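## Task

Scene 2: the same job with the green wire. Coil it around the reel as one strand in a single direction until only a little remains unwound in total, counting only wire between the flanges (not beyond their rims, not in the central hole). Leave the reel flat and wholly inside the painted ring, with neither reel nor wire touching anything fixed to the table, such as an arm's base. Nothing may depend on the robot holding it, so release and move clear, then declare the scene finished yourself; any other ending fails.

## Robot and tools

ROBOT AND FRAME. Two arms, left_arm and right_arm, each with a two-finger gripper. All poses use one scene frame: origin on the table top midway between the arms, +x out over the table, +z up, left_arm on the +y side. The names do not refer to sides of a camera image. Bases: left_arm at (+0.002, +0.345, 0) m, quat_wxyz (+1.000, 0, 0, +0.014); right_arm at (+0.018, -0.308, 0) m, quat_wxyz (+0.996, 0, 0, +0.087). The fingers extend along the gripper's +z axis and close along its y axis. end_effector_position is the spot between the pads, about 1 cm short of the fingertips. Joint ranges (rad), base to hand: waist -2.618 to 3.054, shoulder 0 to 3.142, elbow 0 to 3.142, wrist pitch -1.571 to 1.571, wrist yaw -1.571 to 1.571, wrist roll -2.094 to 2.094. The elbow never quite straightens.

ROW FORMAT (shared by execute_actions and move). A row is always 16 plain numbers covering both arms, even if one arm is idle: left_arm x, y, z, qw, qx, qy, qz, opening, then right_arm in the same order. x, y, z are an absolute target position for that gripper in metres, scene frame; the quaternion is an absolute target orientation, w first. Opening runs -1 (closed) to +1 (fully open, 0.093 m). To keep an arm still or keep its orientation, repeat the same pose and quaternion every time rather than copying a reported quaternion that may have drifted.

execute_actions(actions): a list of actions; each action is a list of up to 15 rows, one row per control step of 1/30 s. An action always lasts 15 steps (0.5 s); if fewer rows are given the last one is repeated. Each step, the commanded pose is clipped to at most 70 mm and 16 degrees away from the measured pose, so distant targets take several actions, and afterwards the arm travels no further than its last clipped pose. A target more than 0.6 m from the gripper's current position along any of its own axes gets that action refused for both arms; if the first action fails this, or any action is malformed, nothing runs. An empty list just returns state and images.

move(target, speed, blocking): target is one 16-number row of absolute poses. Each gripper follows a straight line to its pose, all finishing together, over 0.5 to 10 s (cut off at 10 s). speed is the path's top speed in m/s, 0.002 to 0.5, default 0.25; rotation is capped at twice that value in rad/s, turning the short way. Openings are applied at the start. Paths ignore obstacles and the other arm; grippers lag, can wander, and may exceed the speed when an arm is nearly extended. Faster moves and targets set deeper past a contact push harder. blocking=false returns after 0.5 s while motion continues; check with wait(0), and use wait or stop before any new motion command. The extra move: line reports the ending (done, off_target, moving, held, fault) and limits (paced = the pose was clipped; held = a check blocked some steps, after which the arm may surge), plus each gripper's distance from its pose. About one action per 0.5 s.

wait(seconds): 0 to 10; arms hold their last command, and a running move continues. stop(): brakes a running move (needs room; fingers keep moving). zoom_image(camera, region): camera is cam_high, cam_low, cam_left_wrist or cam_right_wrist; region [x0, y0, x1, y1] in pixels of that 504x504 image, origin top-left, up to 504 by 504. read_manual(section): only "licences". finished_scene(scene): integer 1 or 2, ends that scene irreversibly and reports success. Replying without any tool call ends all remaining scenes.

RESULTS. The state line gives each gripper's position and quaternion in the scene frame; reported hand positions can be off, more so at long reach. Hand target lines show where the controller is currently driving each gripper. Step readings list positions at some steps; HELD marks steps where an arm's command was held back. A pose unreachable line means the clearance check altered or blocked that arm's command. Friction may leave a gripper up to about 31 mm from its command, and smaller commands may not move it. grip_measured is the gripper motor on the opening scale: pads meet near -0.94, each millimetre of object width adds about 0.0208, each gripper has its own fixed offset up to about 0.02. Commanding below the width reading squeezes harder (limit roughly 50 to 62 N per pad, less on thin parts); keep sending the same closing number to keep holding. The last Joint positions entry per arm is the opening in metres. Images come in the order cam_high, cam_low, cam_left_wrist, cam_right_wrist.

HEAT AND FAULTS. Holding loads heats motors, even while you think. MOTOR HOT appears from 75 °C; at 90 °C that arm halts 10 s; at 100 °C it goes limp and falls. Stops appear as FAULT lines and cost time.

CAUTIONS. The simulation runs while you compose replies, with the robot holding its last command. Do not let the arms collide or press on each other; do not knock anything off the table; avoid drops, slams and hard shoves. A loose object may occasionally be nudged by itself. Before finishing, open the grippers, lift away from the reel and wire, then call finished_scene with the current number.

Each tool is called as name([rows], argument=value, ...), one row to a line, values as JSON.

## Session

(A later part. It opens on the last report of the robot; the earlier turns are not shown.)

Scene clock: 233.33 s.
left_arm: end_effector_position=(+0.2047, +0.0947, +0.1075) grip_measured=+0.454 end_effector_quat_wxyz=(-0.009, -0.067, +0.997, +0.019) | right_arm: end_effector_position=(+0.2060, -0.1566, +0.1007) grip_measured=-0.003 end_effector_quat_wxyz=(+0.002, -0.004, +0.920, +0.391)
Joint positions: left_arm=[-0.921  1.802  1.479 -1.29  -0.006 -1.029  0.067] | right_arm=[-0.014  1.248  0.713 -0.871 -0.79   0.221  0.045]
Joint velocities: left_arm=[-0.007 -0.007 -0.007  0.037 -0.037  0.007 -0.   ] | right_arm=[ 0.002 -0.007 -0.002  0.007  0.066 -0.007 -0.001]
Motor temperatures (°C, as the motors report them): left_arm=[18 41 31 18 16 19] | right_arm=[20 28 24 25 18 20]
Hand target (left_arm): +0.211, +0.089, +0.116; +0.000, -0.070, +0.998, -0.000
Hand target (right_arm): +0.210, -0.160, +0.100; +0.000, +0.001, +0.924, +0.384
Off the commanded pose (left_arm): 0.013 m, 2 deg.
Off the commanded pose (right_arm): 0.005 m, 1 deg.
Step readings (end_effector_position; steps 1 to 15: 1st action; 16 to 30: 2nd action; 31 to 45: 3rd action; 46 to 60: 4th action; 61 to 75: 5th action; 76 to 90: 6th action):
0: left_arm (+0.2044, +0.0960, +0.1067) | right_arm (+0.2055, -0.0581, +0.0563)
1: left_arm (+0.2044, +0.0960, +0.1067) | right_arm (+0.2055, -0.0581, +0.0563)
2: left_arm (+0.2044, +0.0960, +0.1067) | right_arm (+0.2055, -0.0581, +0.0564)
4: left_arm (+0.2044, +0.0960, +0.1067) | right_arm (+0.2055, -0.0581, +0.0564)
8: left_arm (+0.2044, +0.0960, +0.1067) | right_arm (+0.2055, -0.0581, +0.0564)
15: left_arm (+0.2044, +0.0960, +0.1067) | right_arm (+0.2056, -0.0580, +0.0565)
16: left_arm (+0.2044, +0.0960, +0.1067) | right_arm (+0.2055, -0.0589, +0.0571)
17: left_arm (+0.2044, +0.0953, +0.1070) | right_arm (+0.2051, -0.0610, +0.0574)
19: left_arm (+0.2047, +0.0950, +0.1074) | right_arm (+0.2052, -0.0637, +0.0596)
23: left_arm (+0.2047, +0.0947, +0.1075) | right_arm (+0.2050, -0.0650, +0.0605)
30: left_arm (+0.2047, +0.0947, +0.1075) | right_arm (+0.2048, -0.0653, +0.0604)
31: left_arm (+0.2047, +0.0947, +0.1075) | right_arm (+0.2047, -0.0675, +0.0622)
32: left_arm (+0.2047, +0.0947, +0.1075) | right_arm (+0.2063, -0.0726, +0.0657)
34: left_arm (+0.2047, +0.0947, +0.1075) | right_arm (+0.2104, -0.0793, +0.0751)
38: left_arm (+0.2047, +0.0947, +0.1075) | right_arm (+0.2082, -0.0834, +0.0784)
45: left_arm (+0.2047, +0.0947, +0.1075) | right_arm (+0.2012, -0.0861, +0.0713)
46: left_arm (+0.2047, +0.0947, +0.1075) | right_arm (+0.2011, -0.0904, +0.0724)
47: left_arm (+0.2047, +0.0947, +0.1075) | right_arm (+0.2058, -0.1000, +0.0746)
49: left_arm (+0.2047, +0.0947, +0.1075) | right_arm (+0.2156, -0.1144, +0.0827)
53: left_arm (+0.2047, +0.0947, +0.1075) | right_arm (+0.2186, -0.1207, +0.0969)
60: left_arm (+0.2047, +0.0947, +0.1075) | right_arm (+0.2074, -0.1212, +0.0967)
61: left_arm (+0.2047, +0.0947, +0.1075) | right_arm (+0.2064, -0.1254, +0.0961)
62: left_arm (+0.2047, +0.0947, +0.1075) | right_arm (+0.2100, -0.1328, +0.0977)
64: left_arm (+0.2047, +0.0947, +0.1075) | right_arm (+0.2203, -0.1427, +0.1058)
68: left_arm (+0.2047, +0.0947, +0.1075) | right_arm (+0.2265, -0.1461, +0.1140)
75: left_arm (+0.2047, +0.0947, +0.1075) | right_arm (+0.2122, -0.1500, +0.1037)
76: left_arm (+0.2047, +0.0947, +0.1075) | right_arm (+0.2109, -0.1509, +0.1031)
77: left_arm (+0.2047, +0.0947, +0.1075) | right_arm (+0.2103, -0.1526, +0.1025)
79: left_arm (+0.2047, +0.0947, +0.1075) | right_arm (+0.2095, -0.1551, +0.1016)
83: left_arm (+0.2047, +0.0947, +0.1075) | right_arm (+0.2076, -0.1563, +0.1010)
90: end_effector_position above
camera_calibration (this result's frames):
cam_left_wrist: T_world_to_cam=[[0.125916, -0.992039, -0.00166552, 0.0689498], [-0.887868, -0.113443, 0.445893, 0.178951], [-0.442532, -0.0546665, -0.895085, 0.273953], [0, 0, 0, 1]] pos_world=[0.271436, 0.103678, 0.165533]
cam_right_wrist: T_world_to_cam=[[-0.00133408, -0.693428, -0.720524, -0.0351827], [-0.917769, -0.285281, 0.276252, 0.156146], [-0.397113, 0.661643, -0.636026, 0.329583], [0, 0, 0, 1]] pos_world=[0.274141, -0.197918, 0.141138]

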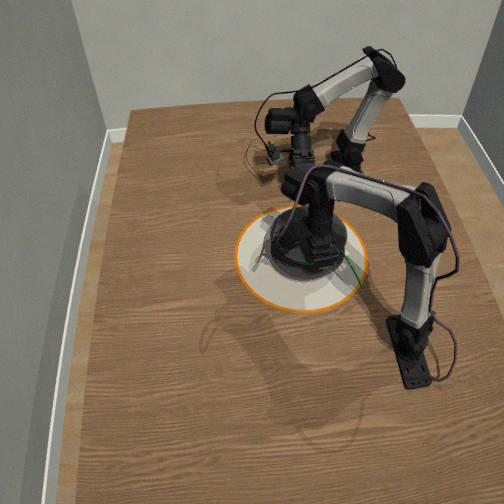

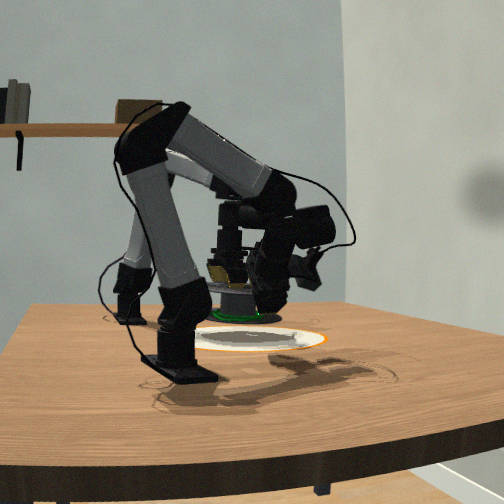

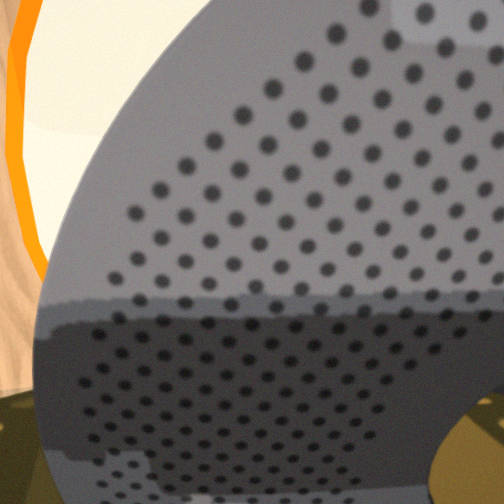

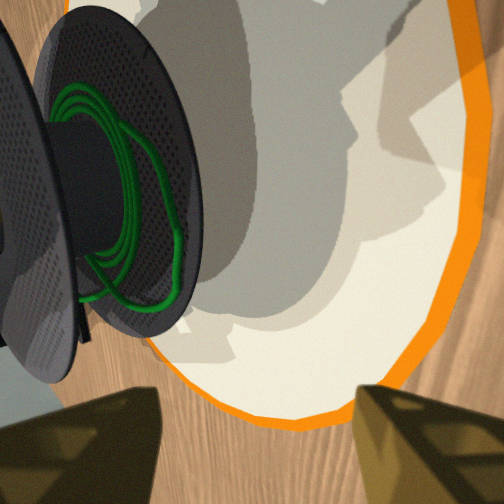

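execute_actions([
  [[0.2117,0.0886,0.10,0,-0.0698,0.9976,0,0.4,0.21,-0.18,0.14,0,0,0.9239,0.3827,0]],
  [[0.2117,0.0886,0.08,0,-0.0698,0.9976,0,0.4,0.21,-0.2,0.16,0,0,0.9239,0.3827,0]],
  [[0.2117,0.0886,0.065,0,-0.0698,0.9976,0,0.4,0.21,-0.2,0.16,0,0,0.9239,0.3827,0]],
  [[0.2117,0.0886,0.055,0,-0.0698,0.9976,0,0.4,0.21,-0.2,0.16,0,0,0.9239,0.3827,0]],
  [[0.2117,0.0886,0.053,0,-0.0698,0.9976,0,0.4,0.21,-0.2,0.16,0,0,0.9239,0.3827,0]],
])

Scene clock: 240.60 s.
left_arm: end_effector_position=(+0.2091, +0.0881, +0.0607) grip_measured=+0.454 end_effector_quat_wxyz=(+0.001, -0.066, +0.998, -0.001) | right_arm: end_effector_position=(+0.2077, -0.1973, +0.1595) grip_measured=-0.003 end_effector_quat_wxyz=(+0.005, -0.005, +0.923, +0.385)
Joint positions: left_arm=[-0.92   1.821  1.316 -1.063 -0.001 -1.026  0.067] | right_arm=[-0.222  1.262  0.97  -1.32  -0.79  -0.076  0.045]
Joint velocities: left_arm=[ 0.002 -0.017 -0.002  0.037  0.081  0.037 -0.   ] | right_arm=[-0.002  0.002  0.022 -0.051 -0.037 -0.051 -0.   ]
Motor temperatures (°C, as the motors report them): left_arm=[18 40 31 19 16 19] | right_arm=[20 27 25 24 18 20]
Hand target (left_arm): +0.212, +0.089, +0.053; +0.000, -0.070, +0.998, -0.000
Hand target (right_arm): +0.210, -0.200, +0.160; +0.000, +0.000, +0.924, +0.383
Off the commanded pose (left_arm): 0.008 m, 0 deg.
Off the commanded pose (right_arm): 0.004 m, 1 deg.
Step readings (end_effector_position; steps 1 to 15: 1st action; 16 to 30: 2nd action; 31 to 45: 3rd action; 46 to 60: 4th action; 61 to 75: 5th action):
0: left_arm (+0.2047, +0.0947, +0.1075) | right_arm (+0.2056, -0.1567, +0.1006)
1: left_arm (+0.2048, +0.0946, +0.1064) | right_arm (+0.2054, -0.1590, +0.1045)
2: left_arm (+0.2050, +0.0943, +0.1050) | right_arm (+0.2081, -0.1635, +0.1114)
4: left_arm (+0.2047, +0.0946, +0.1020) | right_arm (+0.2197, -0.1706, +0.1276)
8: left_arm (+0.2045, +0.0949, +0.1006) | right_arm (+0.2232, -0.1758, +0.1398)
15: left_arm (+0.2057, +0.0934, +0.1005) | right_arm (+0.2115, -0.1771, +0.1386)
16: left_arm (+0.2058, +0.0932, +0.0978) | right_arm (+0.2108, -0.1798, +0.1411)
17: left_arm (+0.2060, +0.0931, +0.0944) | right_arm (+0.2124, -0.1852, +0.1454)
19: left_arm (+0.2042, +0.0953, +0.0855) | right_arm (+0.2183, -0.1938, +0.1551)
23: left_arm (+0.2019, +0.0982, +0.0789) | right_arm (+0.2169, -0.1977, +0.1616)
30: left_arm (+0.2047, +0.0947, +0.0787) | right_arm (+0.2097, -0.1974, +0.1594)
31: left_arm (+0.2048, +0.0945, +0.0771) | right_arm (+0.2093, -0.1974, +0.1594)
32: left_arm (+0.2052, +0.0941, +0.0751) | right_arm (+0.2090, -0.1974, +0.1594)
34: left_arm (+0.2044, +0.0950, +0.0697) | right_arm (+0.2085, -0.1973, +0.1595)
38: left_arm (+0.2047, +0.0945, +0.0670) | right_arm (+0.2080, -0.1973, +0.1595)
45: left_arm (+0.2060, +0.0929, +0.0669) | right_arm (+0.2077, -0.1973, +0.1595)
46: left_arm (+0.2060, +0.0930, +0.0657) | right_arm (+0.2077, -0.1973, +0.1595)
47: left_arm (+0.2060, +0.0929, +0.0642) | right_arm (+0.2077, -0.1973, +0.1595)
49: left_arm (+0.2064, +0.0916, +0.0627) | right_arm (+0.2077, -0.1973, +0.1595)
53: left_arm (+0.2081, +0.0894, +0.0624) | right_arm (+0.2077, -0.1973, +0.1595)
60: left_arm (+0.2084, +0.0890, +0.0615) | right_arm (+0.2077, -0.1973, +0.1595)
61: left_arm (+0.2085, +0.0890, +0.0615) | right_arm (+0.2077, -0.1973, +0.1595)
62: left_arm (+0.2086, +0.0887, +0.0615) | right_arm (+0.2077, -0.1973, +0.1595)
64: left_arm (+0.2086, +0.0887, +0.0610) | right_arm (+0.2077, -0.1973, +0.1595)
68: left_arm (+0.2090, +0.0882, +0.0607) | right_arm (+0.2077, -0.1973, +0.1595)
75: end_effector_position above
camera_calibration (this result's frames):
cam_left_wrist: T_world_to_cam=[[0.122916, -0.991653, 0.0389367, 0.0598738], [-0.898655, -0.0945703, 0.42834, 0.204645], [-0.421083, -0.0876405, -0.902778, 0.232547], [0, 0, 0, 1]] pos_world=[0.274467, 0.0991079, 0.119949]
cam_right_wrist: T_world_to_cam=[[0.00264353, -0.702745, -0.711437, -0.0251588], [-0.919106, -0.282017, 0.275156, 0.13093], [-0.394002, 0.653159, -0.646642, 0.393977], [0, 0, 0, 1]] pos_world=[0.275633, -0.238085, 0.200837]

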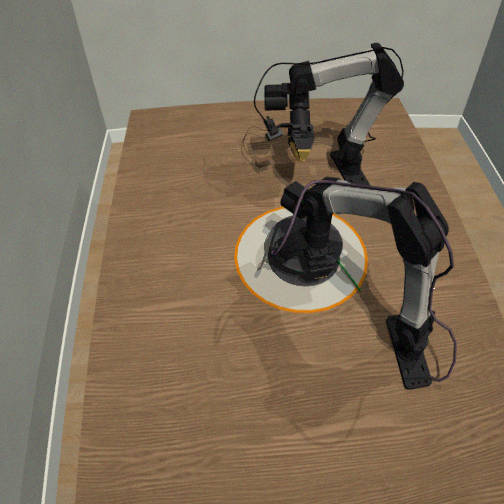

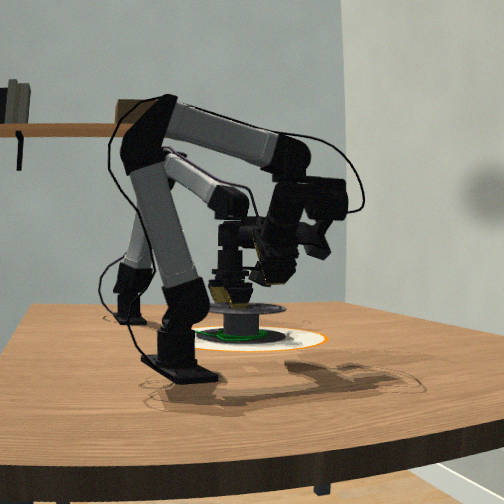

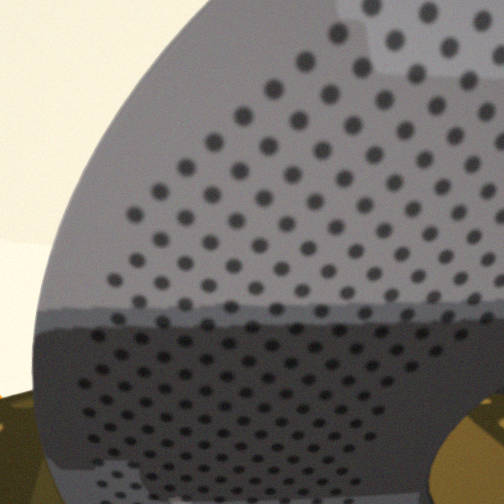

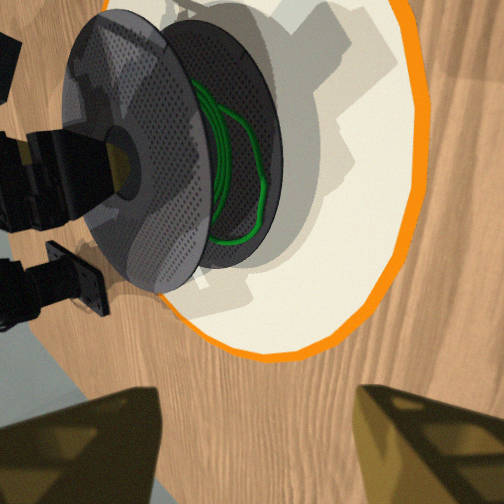

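execute_actions([
  [[0.2117,0.0886,0.050,0,-0.0698,0.9976,0,0.4,0.21,-0.2,0.16,0,0,0.9239,0.3827,0]],
  [[0.2117,0.0886,0.050,0,-0.0698,0.9976,0,0.65,0.21,-0.2,0.16,0,0,0.9239,0.3827,0]],
  [[0.2117,0.0886,0.052,0,-0.0698,0.9976,0,0.85,0.21,-0.2,0.16,0,0,0.9239,0.3827,0]],
  [[0.2117,0.0886,0.09,0,-0.0698,0.9976,0,0.85,0.21,-0.2,0.16,0,0,0.9239,0.3827,0]],
  [[0.2117,0.0886,0.14,0,-0.0698,0.9976,0,0.85,0.21,-0.2,0.16,0,0,0.9239,0.3827,0]],
  [[0.2117,0.10,0.19,0,-0.0698,0.9976,0,0.85,0.21,-0.2,0.16,0,0,0.9239,0.3827,0]],
])

Scene clock: 244.10 s.
left_arm: end_effector_position=(+0.2132, +0.0948, +0.1858) grip_measured=+0.848 end_effector_quat_wxyz=(+0.003, -0.070, +0.998, -0.006) | right_arm: end_effector_position=(+0.2077, -0.1973, +0.1595) grip_measured=-0.003 end_effector_quat_wxyz=(+0.005, -0.005, +0.923, +0.385)
Joint positions: left_arm=[-0.896  1.792  1.78  -1.545  0.002 -1.008  0.086] | right_arm=[-0.222  1.262  0.97  -1.32  -0.79  -0.076  0.045]
Joint velocities: left_arm=[-0.002 -0.002  0.017 -0.066 -0.051  0.037 -0.   ] | right_arm=[-0.007 -0.012  0.022 -0.037 -0.037 -0.007  0.001]
Motor temperatures (°C, as the motors report them): left_arm=[18 39 31 19 16 19] | right_arm=[20 27 25 23 18 20]
Hand target (left_arm): +0.212, +0.100, +0.190; +0.001, -0.070, +0.998, -0.001
Hand target (right_arm): +0.210, -0.200, +0.160; +0.000, +0.000, +0.924, +0.383
Off the commanded pose (left_arm): 0.007 m, 1 deg.
Off the commanded pose (right_arm): 0.004 m, 1 deg.
joint sent to its limit (left arm) — the command would take joint 4 (wrist pitch) past its lower limit, so that joint was sent only as far as its limit.
Step readings (end_effector_position; steps 1 to 15: 1st action; 16 to 30: 2nd action; 31 to 45: 3rd action; 46 to 60: 4th action; 61 to 75: 5th action; 76 to 90: 6th action):
0: left_arm (+0.2091, +0.0881, +0.0607) | right_arm (+0.2077, -0.1973, +0.1595)
1: left_arm (+0.2090, +0.0882, +0.0603) | right_arm (+0.2077, -0.1973, +0.1595)
2: left_arm (+0.2090, +0.0880, +0.0598) | right_arm (+0.2077, -0.1973, +0.1595)
4: left_arm (+0.2093, +0.0873, +0.0595) | right_arm (+0.2077, -0.1973, +0.1595)
8: left_arm (+0.2095, +0.0868, +0.0591) | right_arm (+0.2077, -0.1973, +0.1595)
15: left_arm (+0.2096, +0.0866, +0.0590) | right_arm (+0.2077, -0.1973, +0.1595)
16: left_arm (+0.2098, +0.0864, +0.0590) | right_arm (+0.2077, -0.1973, +0.1595)
17: left_arm (+0.2101, +0.0862, +0.0590) | right_arm (+0.2077, -0.1973, +0.1595)
19: left_arm (+0.2102, +0.0861, +0.0590) | right_arm (+0.2077, -0.1973, +0.1595)
23: left_arm (+0.2102, +0.0861, +0.0590) | right_arm (+0.2077, -0.1973, +0.1595)
30: left_arm (+0.2102, +0.0861, +0.0590) | right_arm (+0.2077, -0.1973, +0.1595)
31: left_arm (+0.2102, +0.0861, +0.0590) | right_arm (+0.2077, -0.1973, +0.1595)
32: left_arm (+0.2102, +0.0861, +0.0590) | right_arm (+0.2077, -0.1973, +0.1595)
34: left_arm (+0.2102, +0.0861, +0.0590) | right_arm (+0.2077, -0.1973, +0.1595)
38: left_arm (+0.2102, +0.0861, +0.0590) | right_arm (+0.2077, -0.1973, +0.1595)
45: left_arm (+0.2102, +0.0861, +0.0590) | right_arm (+0.2077, -0.1973, +0.1595)
46: left_arm (+0.2098, +0.0866, +0.0620) | right_arm (+0.2077, -0.1973, +0.1595)
47: left_arm (+0.2096, +0.0868, +0.0661) | right_arm (+0.2077, -0.1973, +0.1595)
49: left_arm (+0.2126, +0.0830, +0.0759) | right_arm (+0.2077, -0.1973, +0.1595)
53: left_arm (+0.2135, +0.0820, +0.0813) | right_arm (+0.2077, -0.1973, +0.1595)
60: left_arm (+0.2098, +0.0865, +0.0813) | right_arm (+0.2077, -0.1973, +0.1595)
61: left_arm (+0.2092, +0.0873, +0.0866) | right_arm (+0.2077, -0.1973, +0.1595)
62: left_arm (+0.2096, +0.0867, +0.0947) | right_arm (+0.2077, -0.1973, +0.1595)
64: left_arm (+0.2153, +0.0798, +0.1158) | right_arm (+0.2077, -0.1973, +0.1595)
68: left_arm (+0.2188, +0.0754, +0.1361) | right_arm (+0.2077, -0.1973, +0.1595)
75: left_arm (+0.2122, +0.0835, +0.1361) | right_arm (+0.2077, -0.1973, +0.1595)
76: left_arm (+0.2116, +0.0854, +0.1412) | right_arm (+0.2077, -0.1973, +0.1595)
77: left_arm (+0.2124, +0.0863, +0.1489) | right_arm (+0.2077, -0.1973, +0.1595)
79: left_arm (+0.2176, +0.0852, +0.1685) | right_arm (+0.2077, -0.1973, +0.1595)
83: left_arm (+0.2196, +0.0874, +0.1861) | right_arm (+0.2077, -0.1973, +0.1595)
90: end_effector_position above
camera_calibration (this result's frames):
cam_left_wrist: T_world_to_cam=[[0.129861, -0.990279, 0.0498349, 0.057565], [-0.900011, -0.0966351, 0.42502, 0.156496], [-0.416072, -0.100045, -0.903811, 0.348174], [0, 0, 0, 1]] pos_world=[0.278238, 0.106962, 0.245301]
cam_right_wrist: T_world_to_cam=[[0.00264353, -0.702745, -0.711437, -0.0251588], [-0.919106, -0.282017, 0.275156, 0.13093], [-0.394002, 0.653159, -0.646642, 0.393977], [0, 0, 0, 1]] pos_world=[0.275633, -0.238085, 0.200837]

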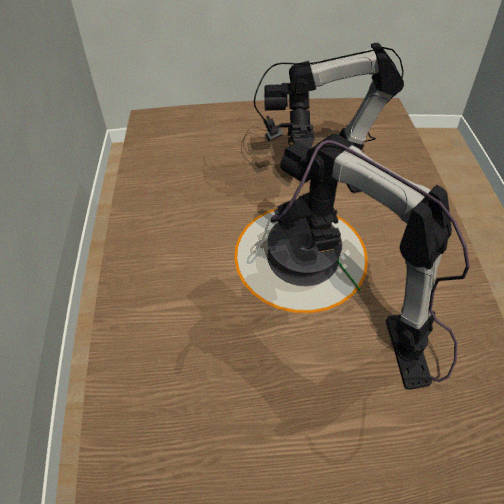

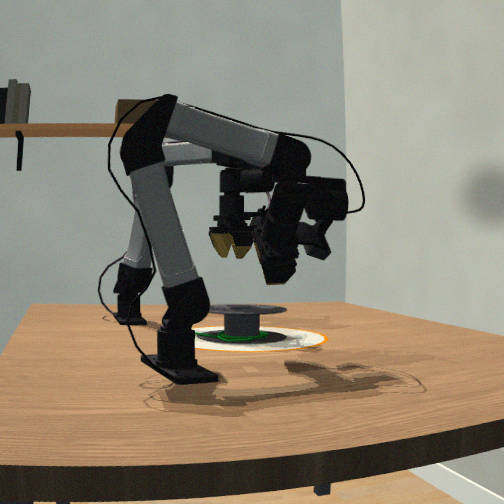

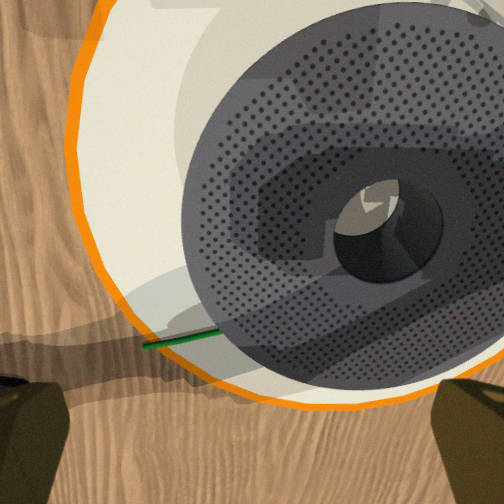

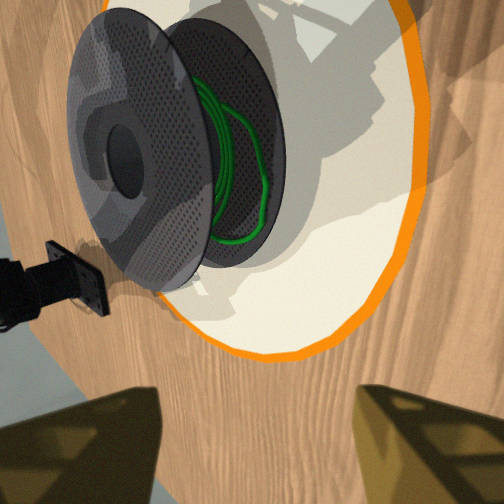

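execute_actions([
  [[0.22,0.07,0.14,0,0.2588,0.9659,0,0.85,0.17,-0.2,0.16,0,-0.1,0.97,0.2,0]],
  [[0.235,0.04,0.135,0,0.5373,0.8434,0,0.85,0.13,-0.18,0.15,0,-0.2504,0.9681,0,0]],
  [[0.25,0.01,0.135,0,0.766,0.6428,0,0.85,0.11,-0.17,0.15,0,-0.2504,0.9681,0,0]],
  [[0.262,-0.022,0.135,0,0.9239,0.3827,0,0.85,0.11,-0.17,0.15,0,-0.2504,0.9681,0,0]],
  [[0.262,-0.022,0.12,0,0.9239,0.3827,0,0.85,0.11,-0.17,0.15,0,-0.2504,0.9681,0,0]],
])

Scene clock: 253.67 s.
left_arm: end_effector_position=(+0.2640, -0.0221, +0.1211) grip_measured=+0.848 end_effector_quat_wxyz=(+0.006, +0.922, +0.388, +0.003) | right_arm: end_effector_position=(+0.1113, -0.1679, +0.1484) grip_measured=-0.003 end_effector_quat_wxyz=(-0.001, -0.249, +0.969, +0.006)
Joint positions: left_arm=[-0.979  2.331  2.325 -1.551 -0.003  1.393  0.086] | right_arm=[ 0.802  1.168  1.065 -1.461 -0.01   0.473  0.045]
Joint velocities: left_arm=[ 0.002 -0.022 -0.012  0.007 -0.037 -0.022 -0.   ] | right_arm=[-0.007 -0.022  0.002  0.022  0.037  0.007  0.   ]
Motor temperatures (°C, as the motors report them): left_arm=[18 39 31 19 16 19] | right_arm=[20 27 26 22 18 20]
Hand target (left_arm): +0.262, -0.022, +0.120; +0.000, +0.924, +0.383, +0.000
Hand target (right_arm): +0.110, -0.170, +0.150; +0.000, -0.250, +0.968, -0.000
Off the commanded pose (left_arm): 0.002 m, 1 deg.
Off the commanded pose (right_arm): 0.003 m, 1 deg.
Step readings (end_effector_position; steps 1 to 15: 1st action; 16 to 30: 2nd action; 31 to 45: 3rd action; 46 to 60: 4th action; 61 to 75: 5th action):
0: left_arm (+0.2118, +0.0965, +0.1858) | right_arm (+0.2077, -0.1973, +0.1595)
1: left_arm (+0.2123, +0.0950, +0.1827) | right_arm (+0.2046, -0.1978, +0.1575)
2: left_arm (+0.2123, +0.0923, +0.1778) | right_arm (+0.1970, -0.1953, +0.1569)
4: left_arm (+0.2110, +0.0862, +0.1633) | right_arm (+0.1815, -0.1891, +0.1610)
8: left_arm (+0.2136, +0.0765, +0.1435) | right_arm (+0.1715, -0.1866, +0.1651)
15: left_arm (+0.2176, +0.0715, +0.1413) | right_arm (+0.1698, -0.1965, +0.1582)
16: left_arm (+0.2186, +0.0697, +0.1420) | right_arm (+0.1668, -0.1953, +0.1562)
17: left_arm (+0.2225, +0.0636, +0.1430) | right_arm (+0.1565, -0.1860, +0.1555)
19: left_arm (+0.2295, +0.0505, +0.1412) | right_arm (+0.1356, -0.1711, +0.1545)
23: left_arm (+0.2314, +0.0449, +0.1340) | right_arm (+0.1213, -0.1653, +0.1533)
30: left_arm (+0.2332, +0.0426, +0.1359) | right_arm (+0.1268, -0.1772, +0.1485)
31: left_arm (+0.2343, +0.0407, +0.1375) | right_arm (+0.1255, -0.1766, +0.1485)
32: left_arm (+0.2390, +0.0334, +0.1398) | right_arm (+0.1207, -0.1730, +0.1484)
34: left_arm (+0.2474, +0.0187, +0.1408) | right_arm (+0.1136, -0.1681, +0.1484)
38: left_arm (+0.2510, +0.0112, +0.1359) | right_arm (+0.1110, -0.1671, +0.1484)
45: left_arm (+0.2530, +0.0086, +0.1372) | right_arm (+0.1113, -0.1679, +0.1484)
46: left_arm (+0.2538, +0.0064, +0.1386) | right_arm (+0.1113, -0.1679, +0.1484)
47: left_arm (+0.2575, -0.0004, +0.1407) | right_arm (+0.1113, -0.1679, +0.1484)
49: left_arm (+0.2627, -0.0136, +0.1415) | right_arm (+0.1113, -0.1679, +0.1484)
53: left_arm (+0.2645, -0.0228, +0.1373) | right_arm (+0.1113, -0.1679, +0.1484)
60: left_arm (+0.2656, -0.0243, +0.1370) | right_arm (+0.1113, -0.1679, +0.1484)
61: left_arm (+0.2653, -0.0238, +0.1363) | right_arm (+0.1113, -0.1679, +0.1484)
62: left_arm (+0.2651, -0.0236, +0.1353) | right_arm (+0.1113, -0.1679, +0.1484)
64: left_arm (+0.2649, -0.0233, +0.1311) | right_arm (+0.1113, -0.1679, +0.1484)
68: left_arm (+0.2645, -0.0228, +0.1227) | right_arm (+0.1113, -0.1679, +0.1484)
75: end_effector_position above
camera_calibration (this result's frames):
cam_left_wrist: T_world_to_cam=[[-0.708295, 0.705525, 0.02349, 0.200312], [0.643873, 0.632044, 0.431216, -0.17383], [0.289387, 0.320553, -0.901943, 0.121872], [0, 0, 0, 1]] pos_world=[0.218536, -0.0705233, 0.180174]
cam_right_wrist: T_world_to_cam=[[0.472679, -0.881141, -0.0128496, -0.19808], [-0.806196, -0.438271, 0.397451, -0.00327672], [-0.355842, -0.177507, -0.917534, 0.226134], [0, 0, 0, 1]] pos_world=[0.171454, -0.135832, 0.206243]

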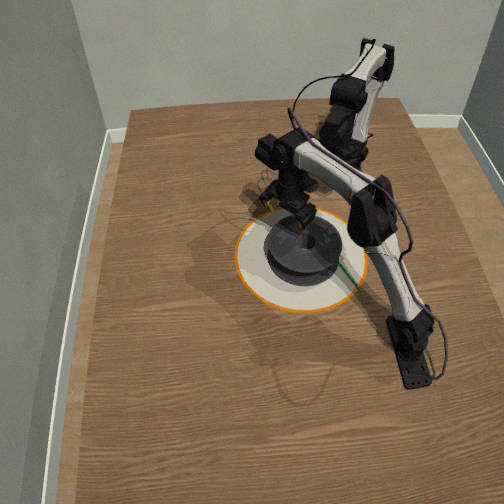

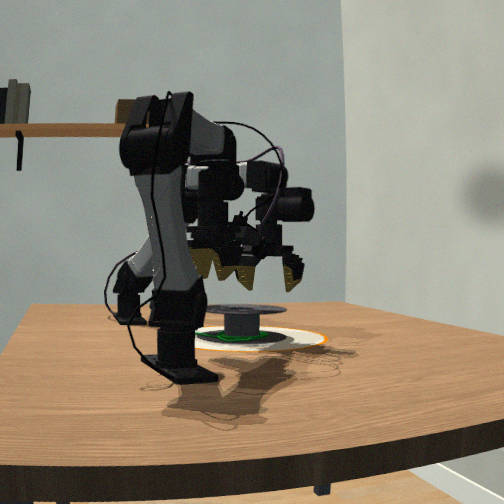

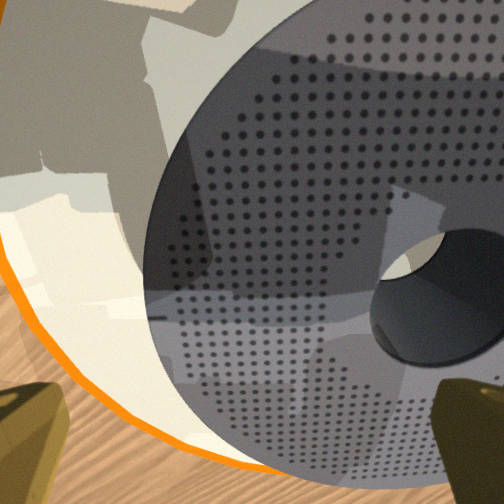

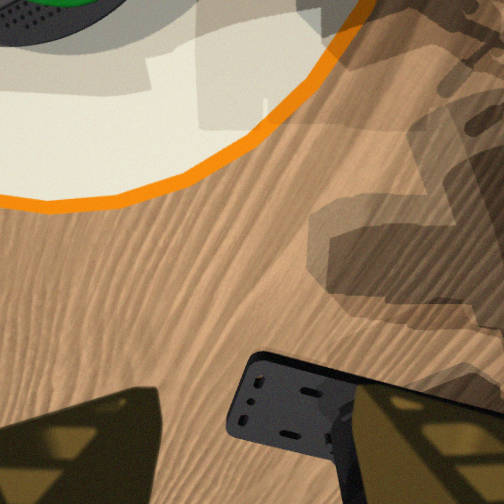

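execute_actions([
  [[0.262,-0.022,0.09,0,0.9239,0.3827,0,0.85,0.11,-0.17,0.15,0,-0.2504,0.9681,0,0]],
  [[0.262,-0.022,0.07,0,0.9239,0.3827,0,0.85,0.11,-0.17,0.15,0,-0.2504,0.9681,0,0]],
  [[0.262,-0.022,0.055,0,0.9239,0.3827,0,0.85,0.11,-0.17,0.15,0,-0.2504,0.9681,0,0]],
  [[0.262,-0.022,0.053,0,0.9239,0.3827,0,0.85,0.11,-0.17,0.15,0,-0.2504,0.9681,0,0]],
])

Scene clock: 256.63 s.
left_arm: end_effector_position=(+0.2631, -0.0208, +0.0569) grip_measured=+0.848 end_effector_quat_wxyz=(-0.002, +0.923, +0.386, +0.001) | right_arm: end_effector_position=(+0.1113, -0.1679, +0.1484) grip_measured=-0.003 end_effector_quat_wxyz=(-0.001, -0.249, +0.969, +0.006)
Joint positions: left_arm=[-0.979  2.31   2.033 -1.298 -0.003  1.397  0.086] | right_arm=[ 0.802  1.168  1.065 -1.461 -0.01   0.473  0.045]
Joint velocities: left_arm=[ 0.002  0.007 -0.027  0.037  0.037  0.051  0.001] | right_arm=[-0.007  0.007  0.007 -0.095  0.007 -0.066  0.   ]
Motor temperatures (°C, as the motors report them): left_arm=[18 39 31 19 16 19] | right_arm=[20 27 26 22 18 20]
Hand target (left_arm): +0.262, -0.022, +0.053; -0.000, +0.924, +0.383, -0.000
Hand target (right_arm): +0.110, -0.170, +0.150; +0.000, -0.250, +0.968, -0.000
Off the commanded pose (left_arm): 0.004 m, 0 deg.
Off the commanded pose (right_arm): 0.003 m, 1 deg.
Step readings (end_effector_position; steps 1 to 15: 1st action; 16 to 30: 2nd action; 31 to 45: 3rd action; 46 to 60: 4th action):
0: left_arm (+0.2639, -0.0219, +0.1211) | right_arm (+0.1113, -0.1679, +0.1484)
1: left_arm (+0.2637, -0.0217, +0.1174) | right_arm (+0.1113, -0.1679, +0.1484)
2: left_arm (+0.2623, -0.0197, +0.1121) | right_arm (+0.1113, -0.1679, +0.1484)
4: left_arm (+0.2588, -0.0147, +0.0989) | right_arm (+0.1113, -0.1679, +0.1484)
8: left_arm (+0.2576, -0.0131, +0.0892) | right_arm (+0.1113, -0.1679, +0.1484)
15: left_arm (+0.2609, -0.0177, +0.0890) | right_arm (+0.1113, -0.1679, +0.1484)
16: left_arm (+0.2611, -0.0180, +0.0864) | right_arm (+0.1113, -0.1679, +0.1484)
17: left_arm (+0.2607, -0.0175, +0.0830) | right_arm (+0.1113, -0.1679, +0.1484)
19: left_arm (+0.2591, -0.0152, +0.0749) | right_arm (+0.1113, -0.1679, +0.1484)
23: left_arm (+0.2598, -0.0161, +0.0708) | right_arm (+0.1113, -0.1679, +0.1484)
30: left_arm (+0.2619, -0.0190, +0.0707) | right_arm (+0.1113, -0.1679, +0.1484)
31: left_arm (+0.2620, -0.0193, +0.0686) | right_arm (+0.1113, -0.1679, +0.1484)
32: left_arm (+0.2618, -0.0190, +0.0659) | right_arm (+0.1113, -0.1679, +0.1484)
34: left_arm (+0.2604, -0.0170, +0.0598) | right_arm (+0.1113, -0.1679, +0.1484)
38: left_arm (+0.2602, -0.0167, +0.0569) | right_arm (+0.1113, -0.1679, +0.1484)
45: left_arm (+0.2619, -0.0191, +0.0569) | right_arm (+0.1113, -0.1679, +0.1484)
46: left_arm (+0.2621, -0.0193, +0.0569) | right_arm (+0.1113, -0.1679, +0.1484)
47: left_arm (+0.2623, -0.0197, +0.0569) | right_arm (+0.1113, -0.1679, +0.1484)
49: left_arm (+0.2627, -0.0202, +0.0569) | right_arm (+0.1113, -0.1679, +0.1484)
53: left_arm (+0.2631, -0.0208, +0.0569) | right_arm (+0.1113, -0.1679, +0.1484)
60: end_effector_position above
camera_calibration (this result's frames):
cam_left_wrist: T_world_to_cam=[[-0.705264, 0.707749, 0.0411687, 0.198478], [0.650762, 0.623251, 0.433666, -0.148511], [0.281268, 0.33264, -0.900133, 0.0661112], [0, 0, 0, 1]] pos_world=[0.21803, -0.0699039, 0.115742]
cam_right_wrist: T_world_to_cam=[[0.472342, -0.881321, -0.0128501, -0.198072], [-0.806361, -0.437963, 0.397455, -0.00320715], [-0.355913, -0.177373, -0.917532, 0.226164], [0, 0, 0, 1]] pos_world=[0.171467, -0.135855, 0.206242]

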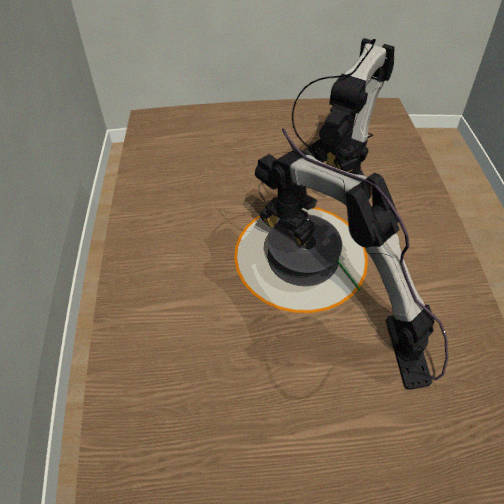

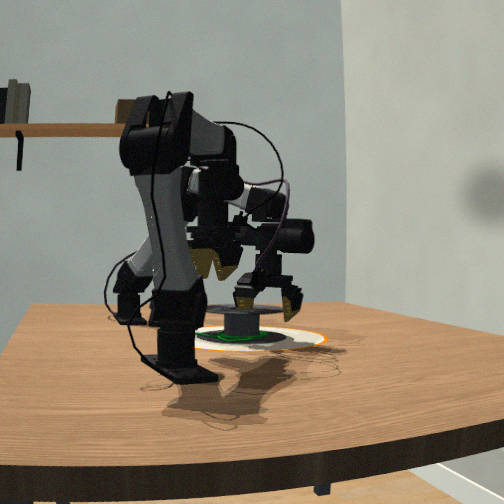

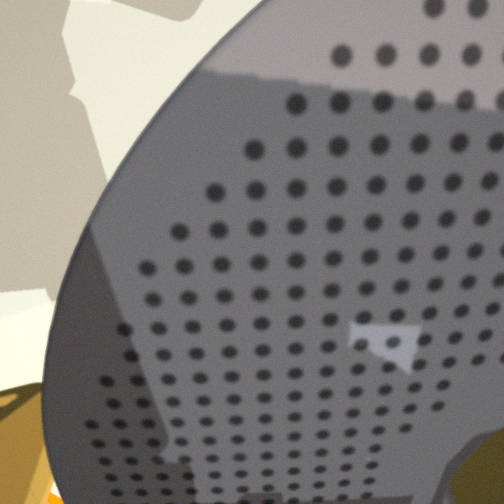

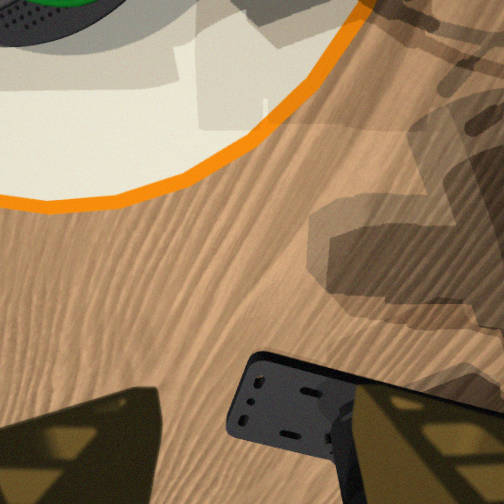

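execute_actions([
  [[0.262,-0.022,0.053,0,0.9239,0.3827,0,0.4,0.11,-0.17,0.15,0,-0.2504,0.9681,0,0]],
  [[0.262,-0.022,0.053,0,0.9239,0.3827,0,0.4,0.11,-0.17,0.15,0,-0.2504,0.9681,0,0]],
  [[0.262,-0.022,0.075,0,0.9239,0.3827,0,0.4,0.11,-0.17,0.15,0,-0.2504,0.9681,0,0]],
  [[0.265,-0.015,0.10,0,0.9239,0.3827,0,0.4,0.11,-0.17,0.15,0,-0.2504,0.9681,0,0]],
  [[0.27,-0.008,0.108,0,0.9239,0.3827,0,0.4,0.11,-0.17,0.15,0,-0.2504,0.9681,0,0]],
])

Scene clock: 259.67 s.
left_arm: end_effector_position=(+0.2713, -0.0117, +0.0887) grip_measured=+0.446 end_effector_quat_wxyz=(-0.007, +0.923, +0.384, -0.000) | right_arm: end_effector_position=(+0.1113, -0.1679, +0.1484) grip_measured=-0.003 end_effector_quat_wxyz=(-0.001, -0.249, +0.969, +0.006)
Joint positions: left_arm=[-0.952  2.314  2.166 -1.436 -0.003  1.429  0.067] | right_arm=[ 0.802  1.168  1.065 -1.461 -0.01   0.473  0.045]
Joint velocities: left_arm=[-0.012  0.022 -0.002  0.022 -0.037 -0.007  0.001] | right_arm=[-0.002  0.007 -0.002  0.007 -0.007 -0.066 -0.   ]
Motor temperatures (°C, as the motors report them): left_arm=[18 40 31 19 16 19] | right_arm=[20 27 26 22 18 20]
Hand target (left_arm): +0.270, -0.008, +0.107; +0.001, +0.924, +0.383, +0.000
Hand target (right_arm): +0.110, -0.170, +0.150; +0.000, -0.250, +0.968, -0.000
Off the commanded pose (left_arm): 0.020 m, 1 deg.
Off the commanded pose (right_arm): 0.003 m, 1 deg.
Step readings (end_effector_position; steps 1 to 15: 1st action; 16 to 30: 2nd action; 31 to 45: 3rd action; 46 to 60: 4th action; 61 to 75: 5th action):
0: left_arm (+0.2631, -0.0208, +0.0569) | right_arm (+0.1113, -0.1679, +0.1484)
1: left_arm (+0.2629, -0.0205, +0.0569) | right_arm (+0.1113, -0.1679, +0.1484)
2: left_arm (+0.2629, -0.0203, +0.0565) | right_arm (+0.1113, -0.1679, +0.1484)
4: left_arm (+0.2628, -0.0204, +0.0565) | right_arm (+0.1113, -0.1679, +0.1484)
8: left_arm (+0.2628, -0.0204, +0.0565) | right_arm (+0.1113, -0.1679, +0.1484)
15: left_arm (+0.2628, -0.0204, +0.0565) | right_arm (+0.1113, -0.1679, +0.1484)
16: left_arm (+0.2628, -0.0204, +0.0565) | right_arm (+0.1113, -0.1679, +0.1484)
17: left_arm (+0.2628, -0.0204, +0.0565) | right_arm (+0.1113, -0.1679, +0.1484)
19: left_arm (+0.2628, -0.0204, +0.0565) | right_arm (+0.1113, -0.1679, +0.1484)
23: left_arm (+0.2628, -0.0204, +0.0565) | right_arm (+0.1113, -0.1679, +0.1484)
30: left_arm (+0.2628, -0.0204, +0.0565) | right_arm (+0.1113, -0.1679, +0.1484)
31: left_arm (+0.2629, -0.0205, +0.0582) | right_arm (+0.1113, -0.1679, +0.1484)
32: left_arm (+0.2632, -0.0209, +0.0594) | right_arm (+0.1113, -0.1679, +0.1484)
34: left_arm (+0.2644, -0.0226, +0.0628) | right_arm (+0.1113, -0.1679, +0.1484)
38: left_arm (+0.2658, -0.0246, +0.0657) | right_arm (+0.1113, -0.1679, +0.1484)
45: left_arm (+0.2650, -0.0234, +0.0656) | right_arm (+0.1113, -0.1679, +0.1484)
46: left_arm (+0.2649, -0.0233, +0.0679) | right_arm (+0.1113, -0.1679, +0.1484)
47: left_arm (+0.2647, -0.0230, +0.0706) | right_arm (+0.1113, -0.1679, +0.1484)
49: left_arm (+0.2653, -0.0236, +0.0780) | right_arm (+0.1113, -0.1679, +0.1484)
53: left_arm (+0.2672, -0.0242, +0.0847) | right_arm (+0.1113, -0.1679, +0.1484)
60: left_arm (+0.2649, -0.0201, +0.0849) | right_arm (+0.1113, -0.1679, +0.1484)
61: left_arm (+0.2652, -0.0195, +0.0853) | right_arm (+0.1113, -0.1679, +0.1484)
62: left_arm (+0.2655, -0.0186, +0.0858) | right_arm (+0.1113, -0.1679, +0.1484)
64: left_arm (+0.2678, -0.0162, +0.0872) | right_arm (+0.1113, -0.1679, +0.1484)
68: left_arm (+0.2714, -0.0128, +0.0885) | right_arm (+0.1113, -0.1679, +0.1484)
75: end_effector_position above
camera_calibration (this result's frames):
cam_left_wrist: T_world_to_cam=[[-0.701746, 0.71062, 0.0507115, 0.194756], [0.656166, 0.616965, 0.434511, -0.1749], [0.277485, 0.338192, -0.899238, 0.0904585], [0, 0, 0, 1]] pos_world=[0.226332, -0.0610828, 0.147463]
cam_right_wrist: T_world_to_cam=[[0.472342, -0.881321, -0.0128501, -0.198072], [-0.806361, -0.437963, 0.397455, -0.00320715], [-0.355913, -0.177373, -0.917532, 0.226164], [0, 0, 0, 1]] pos_world=[0.171467, -0.135855, 0.206242]

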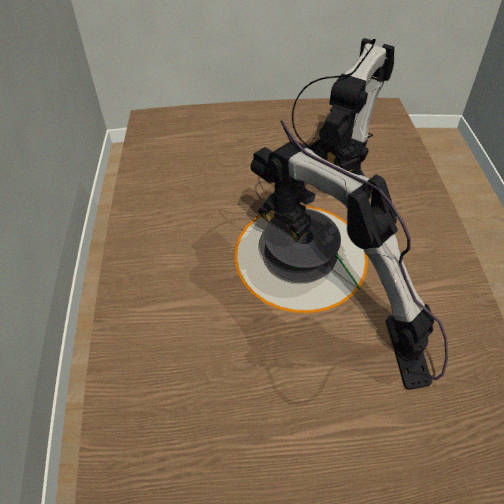

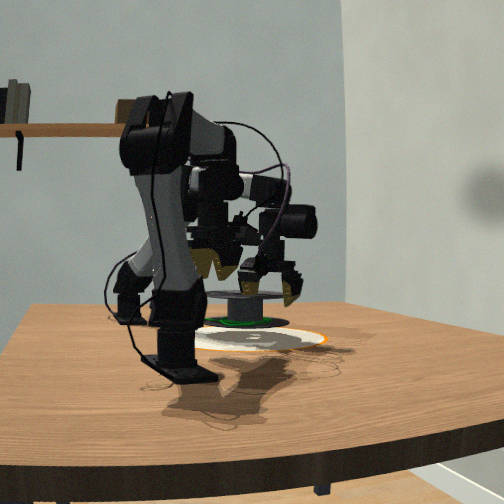

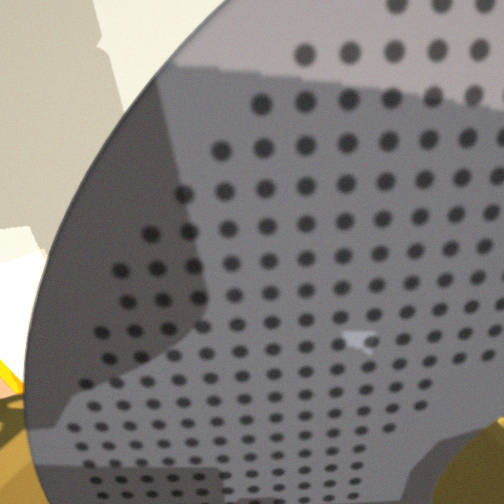

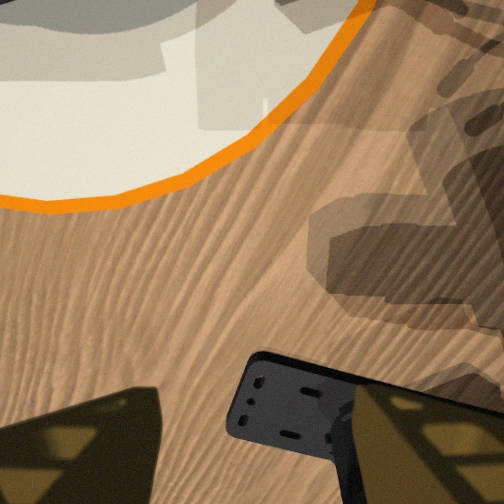

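execute_actions([
  [[0.275,-0.003,0.125,0,0.9239,0.3827,0,0.4,0.11,-0.17,0.15,0,-0.2504,0.9681,0,0]],
  [[0.2874,0.008,0.125,0,0.866,0.5,0,0.4,0.11,-0.17,0.15,0,-0.2504,0.9681,0,0]],
  [[0.2938,0.0234,0.125,0,0.7934,0.6088,0,0.4,0.11,-0.17,0.15,0,-0.2504,0.9681,0,0]],
  [[0.296,0.04,0.125,0,0.7071,0.7071,0,0.4,0.11,-0.17,0.15,0,-0.2504,0.9681,0,0]],
  [[0.2938,0.0566,0.125,0,0.6088,0.7934,0,0.4,0.11,-0.17,0.15,0,-0.2504,0.9681,0,0]],
  [[0.2874,0.072,0.125,0,0.5,0.866,0,0.4,0.11,-0.17,0.15,0,-0.2504,0.9681,0,0]],
  [[0.2765,0.086,0.125,0,0.3746,0.9272,0,0.4,0.11,-0.17,0.15,0,-0.2504,0.9681,0,0]],
  [[0.2765,0.086,0.125,0,0.3746,0.9272,0,0.4,0.11,-0.17,0.15,0,-0.2504,0.9681,0,0]],
])

Scene clock: 264.77 s.
left_arm: end_effector_position=(+0.2747, +0.0868, +0.1121) grip_measured=+0.446 end_effector_quat_wxyz=(-0.022, +0.379, +0.925, +0.011) | right_arm: end_effector_position=(+0.1113, -0.1679, +0.1484) grip_measured=-0.003 end_effector_quat_wxyz=(-0.001, -0.249, +0.969, +0.006)
Joint positions: left_arm=[-0.788  2.02   1.791 -1.391 -0.005  0.016  0.067] | right_arm=[ 0.802  1.168  1.065 -1.461 -0.01   0.473  0.045]
Joint velocities: left_arm=[-0.012 -0.012 -0.002  0.051 -0.066  0.022 -0.001] | right_arm=[-0.012  0.012 -0.012  0.022 -0.007  0.081  0.   ]
Motor temperatures (°C, as the motors report them): left_arm=[18 42 30 19 16 19] | right_arm=[20 27 26 22 18 20]
Hand target (left_arm): +0.276, +0.086, +0.125; -0.000, +0.375, +0.927, +0.000
Hand target (right_arm): +0.110, -0.170, +0.150; +0.000, -0.250, +0.968, -0.000
Off the commanded pose (left_arm): 0.013 m, 3 deg.
Off the commanded pose (right_arm): 0.003 m, 1 deg.
Step readings (end_effector_position; steps 1 to 15: 1st action; 16 to 30: 2nd action; 31 to 45: 3rd action; 46 to 60: 4th action; 61 to 75: 5th action; 76 to 90: 6th action; 91 to 105: 7th action; 106 to 120: 8th action):
0: left_arm (+0.2712, -0.0115, +0.0887) | right_arm (+0.1113, -0.1679, +0.1484)
1: left_arm (+0.2715, -0.0115, +0.0911) | right_arm (+0.1113, -0.1679, +0.1484)
2: left_arm (+0.2721, -0.0113, +0.0942) | right_arm (+0.1113, -0.1679, +0.1484)
4: left_arm (+0.2749, -0.0120, +0.1024) | right_arm (+0.1113, -0.1679, +0.1484)
8: left_arm (+0.2792, -0.0124, +0.1107) | right_arm (+0.1113, -0.1679, +0.1484)
15: left_arm (+0.2766, -0.0086, +0.1114) | right_arm (+0.1113, -0.1679, +0.1484)
16: left_arm (+0.2774, -0.0077, +0.1114) | right_arm (+0.1113, -0.1679, +0.1484)
17: left_arm (+0.2787, -0.0067, +0.1114) | right_arm (+0.1113, -0.1679, +0.1484)
19: left_arm (+0.2837, -0.0027, +0.1114) | right_arm (+0.1113, -0.1679, +0.1484)
23: left_arm (+0.2912, +0.0036, +0.1114) | right_arm (+0.1113, -0.1679, +0.1484)
30: left_arm (+0.2917, +0.0041, +0.1114) | right_arm (+0.1113, -0.1679, +0.1484)
31: left_arm (+0.2918, +0.0052, +0.1110) | right_arm (+0.1113, -0.1679, +0.1484)
32: left_arm (+0.2918, +0.0071, +0.1102) | right_arm (+0.1113, -0.1679, +0.1484)
34: left_arm (+0.2936, +0.0122, +0.1089) | right_arm (+0.1113, -0.1679, +0.1484)
38: left_arm (+0.2967, +0.0191, +0.1070) | right_arm (+0.1113, -0.1679, +0.1484)
45: left_arm (+0.2962, +0.0202, +0.1083) | right_arm (+0.1113, -0.1679, +0.1484)
46: left_arm (+0.2961, +0.0217, +0.1081) | right_arm (+0.1113, -0.1679, +0.1484)
47: left_arm (+0.2954, +0.0244, +0.1077) | right_arm (+0.1113, -0.1679, +0.1484)
49: left_arm (+0.2944, +0.0320, +0.1074) | right_arm (+0.1113, -0.1679, +0.1484)
53: left_arm (+0.2955, +0.0402, +0.1089) | right_arm (+0.1113, -0.1679, +0.1484)
60: left_arm (+0.2969, +0.0395, +0.1097) | right_arm (+0.1113, -0.1679, +0.1484)
61: left_arm (+0.2965, +0.0408, +0.1092) | right_arm (+0.1113, -0.1679, +0.1484)
62: left_arm (+0.2952, +0.0436, +0.1081) | right_arm (+0.1113, -0.1679, +0.1484)
64: left_arm (+0.2926, +0.0513, +0.1075) | right_arm (+0.1113, -0.1679, +0.1484)
68: left_arm (+0.2918, +0.0581, +0.1094) | right_arm (+0.1113, -0.1679, +0.1484)
75: left_arm (+0.2937, +0.0564, +0.1109) | right_arm (+0.1113, -0.1679, +0.1484)
76: left_arm (+0.2930, +0.0577, +0.1101) | right_arm (+0.1113, -0.1679, +0.1484)
77: left_arm (+0.2914, +0.0605, +0.1089) | right_arm (+0.1113, -0.1679, +0.1484)
79: left_arm (+0.2871, +0.0680, +0.1081) | right_arm (+0.1113, -0.1679, +0.1484)
83: left_arm (+0.2849, +0.0739, +0.1101) | right_arm (+0.1113, -0.1679, +0.1484)
90: left_arm (+0.2866, +0.0723, +0.1115) | right_arm (+0.1113, -0.1679, +0.1484)
91: left_arm (+0.2855, +0.0736, +0.1107) | right_arm (+0.1113, -0.1679, +0.1484)
92: left_arm (+0.2831, +0.0761, +0.1095) | right_arm (+0.1113, -0.1679, +0.1484)
94: left_arm (+0.2773, +0.0831, +0.1088) | right_arm (+0.1113, -0.1679, +0.1484)
98: left_arm (+0.2733, +0.0879, +0.1110) | right_arm (+0.1113, -0.1679, +0.1484)
105: left_arm (+0.2745, +0.0869, +0.1123) | right_arm (+0.1113, -0.1679, +0.1484)
106: left_arm (+0.2745, +0.0869, +0.1122) | right_arm (+0.1113, -0.1679, +0.1484)
107: left_arm (+0.2745, +0.0869, +0.1121) | right_arm (+0.1113, -0.1679, +0.1484)
109: left_arm (+0.2745, +0.0869, +0.1121) | right_arm (+0.1113, -0.1679, +0.1484)
113: left_arm (+0.2747, +0.0868, +0.1121) | right_arm (+0.1113, -0.1679, +0.1484)
120: end_effector_position above
camera_calibration (this result's frames):
cam_left_wrist: T_world_to_cam=[[-0.705755, -0.707671, 0.0333482, 0.252104], [-0.612145, 0.63283, 0.474135, 0.0944674], [-0.356635, 0.314209, -0.87982, 0.251342], [0, 0, 0, 1]] pos_world=[0.325389, 0.0396509, 0.167938]
cam_right_wrist: T_world_to_cam=[[0.472342, -0.881321, -0.0128501, -0.198072], [-0.806361, -0.437963, 0.397455, -0.00320715], [-0.355913, -0.177373, -0.917532, 0.226164], [0, 0, 0, 1]] pos_world=[0.171467, -0.135855, 0.206242]

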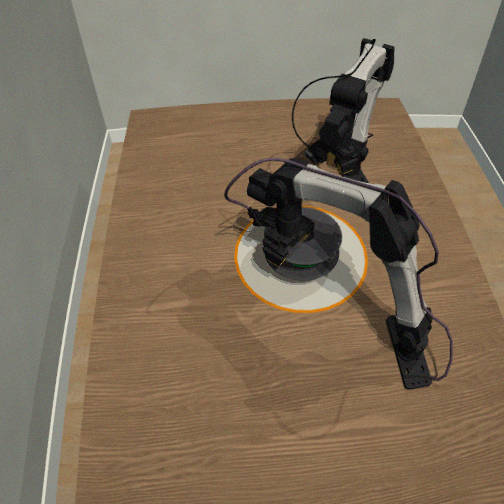

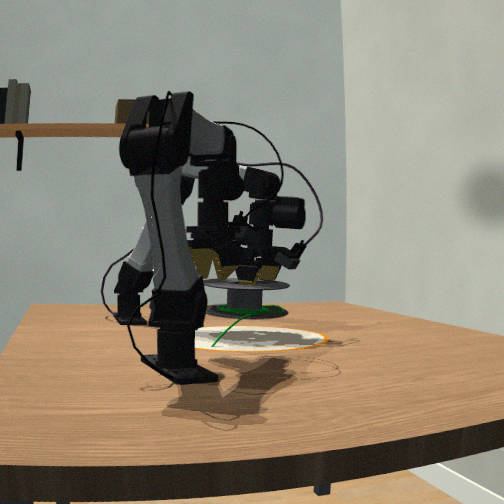

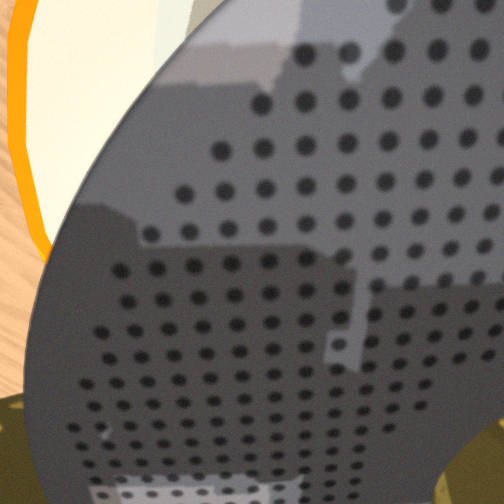

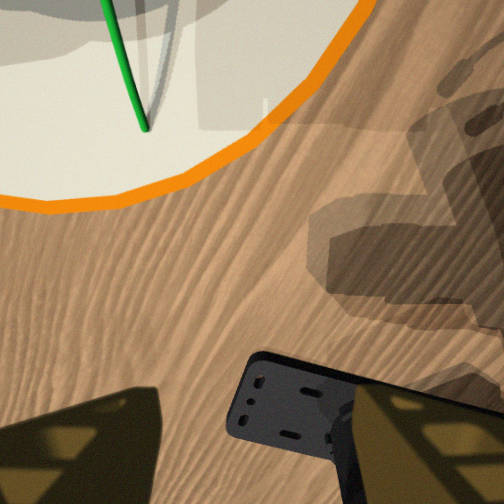

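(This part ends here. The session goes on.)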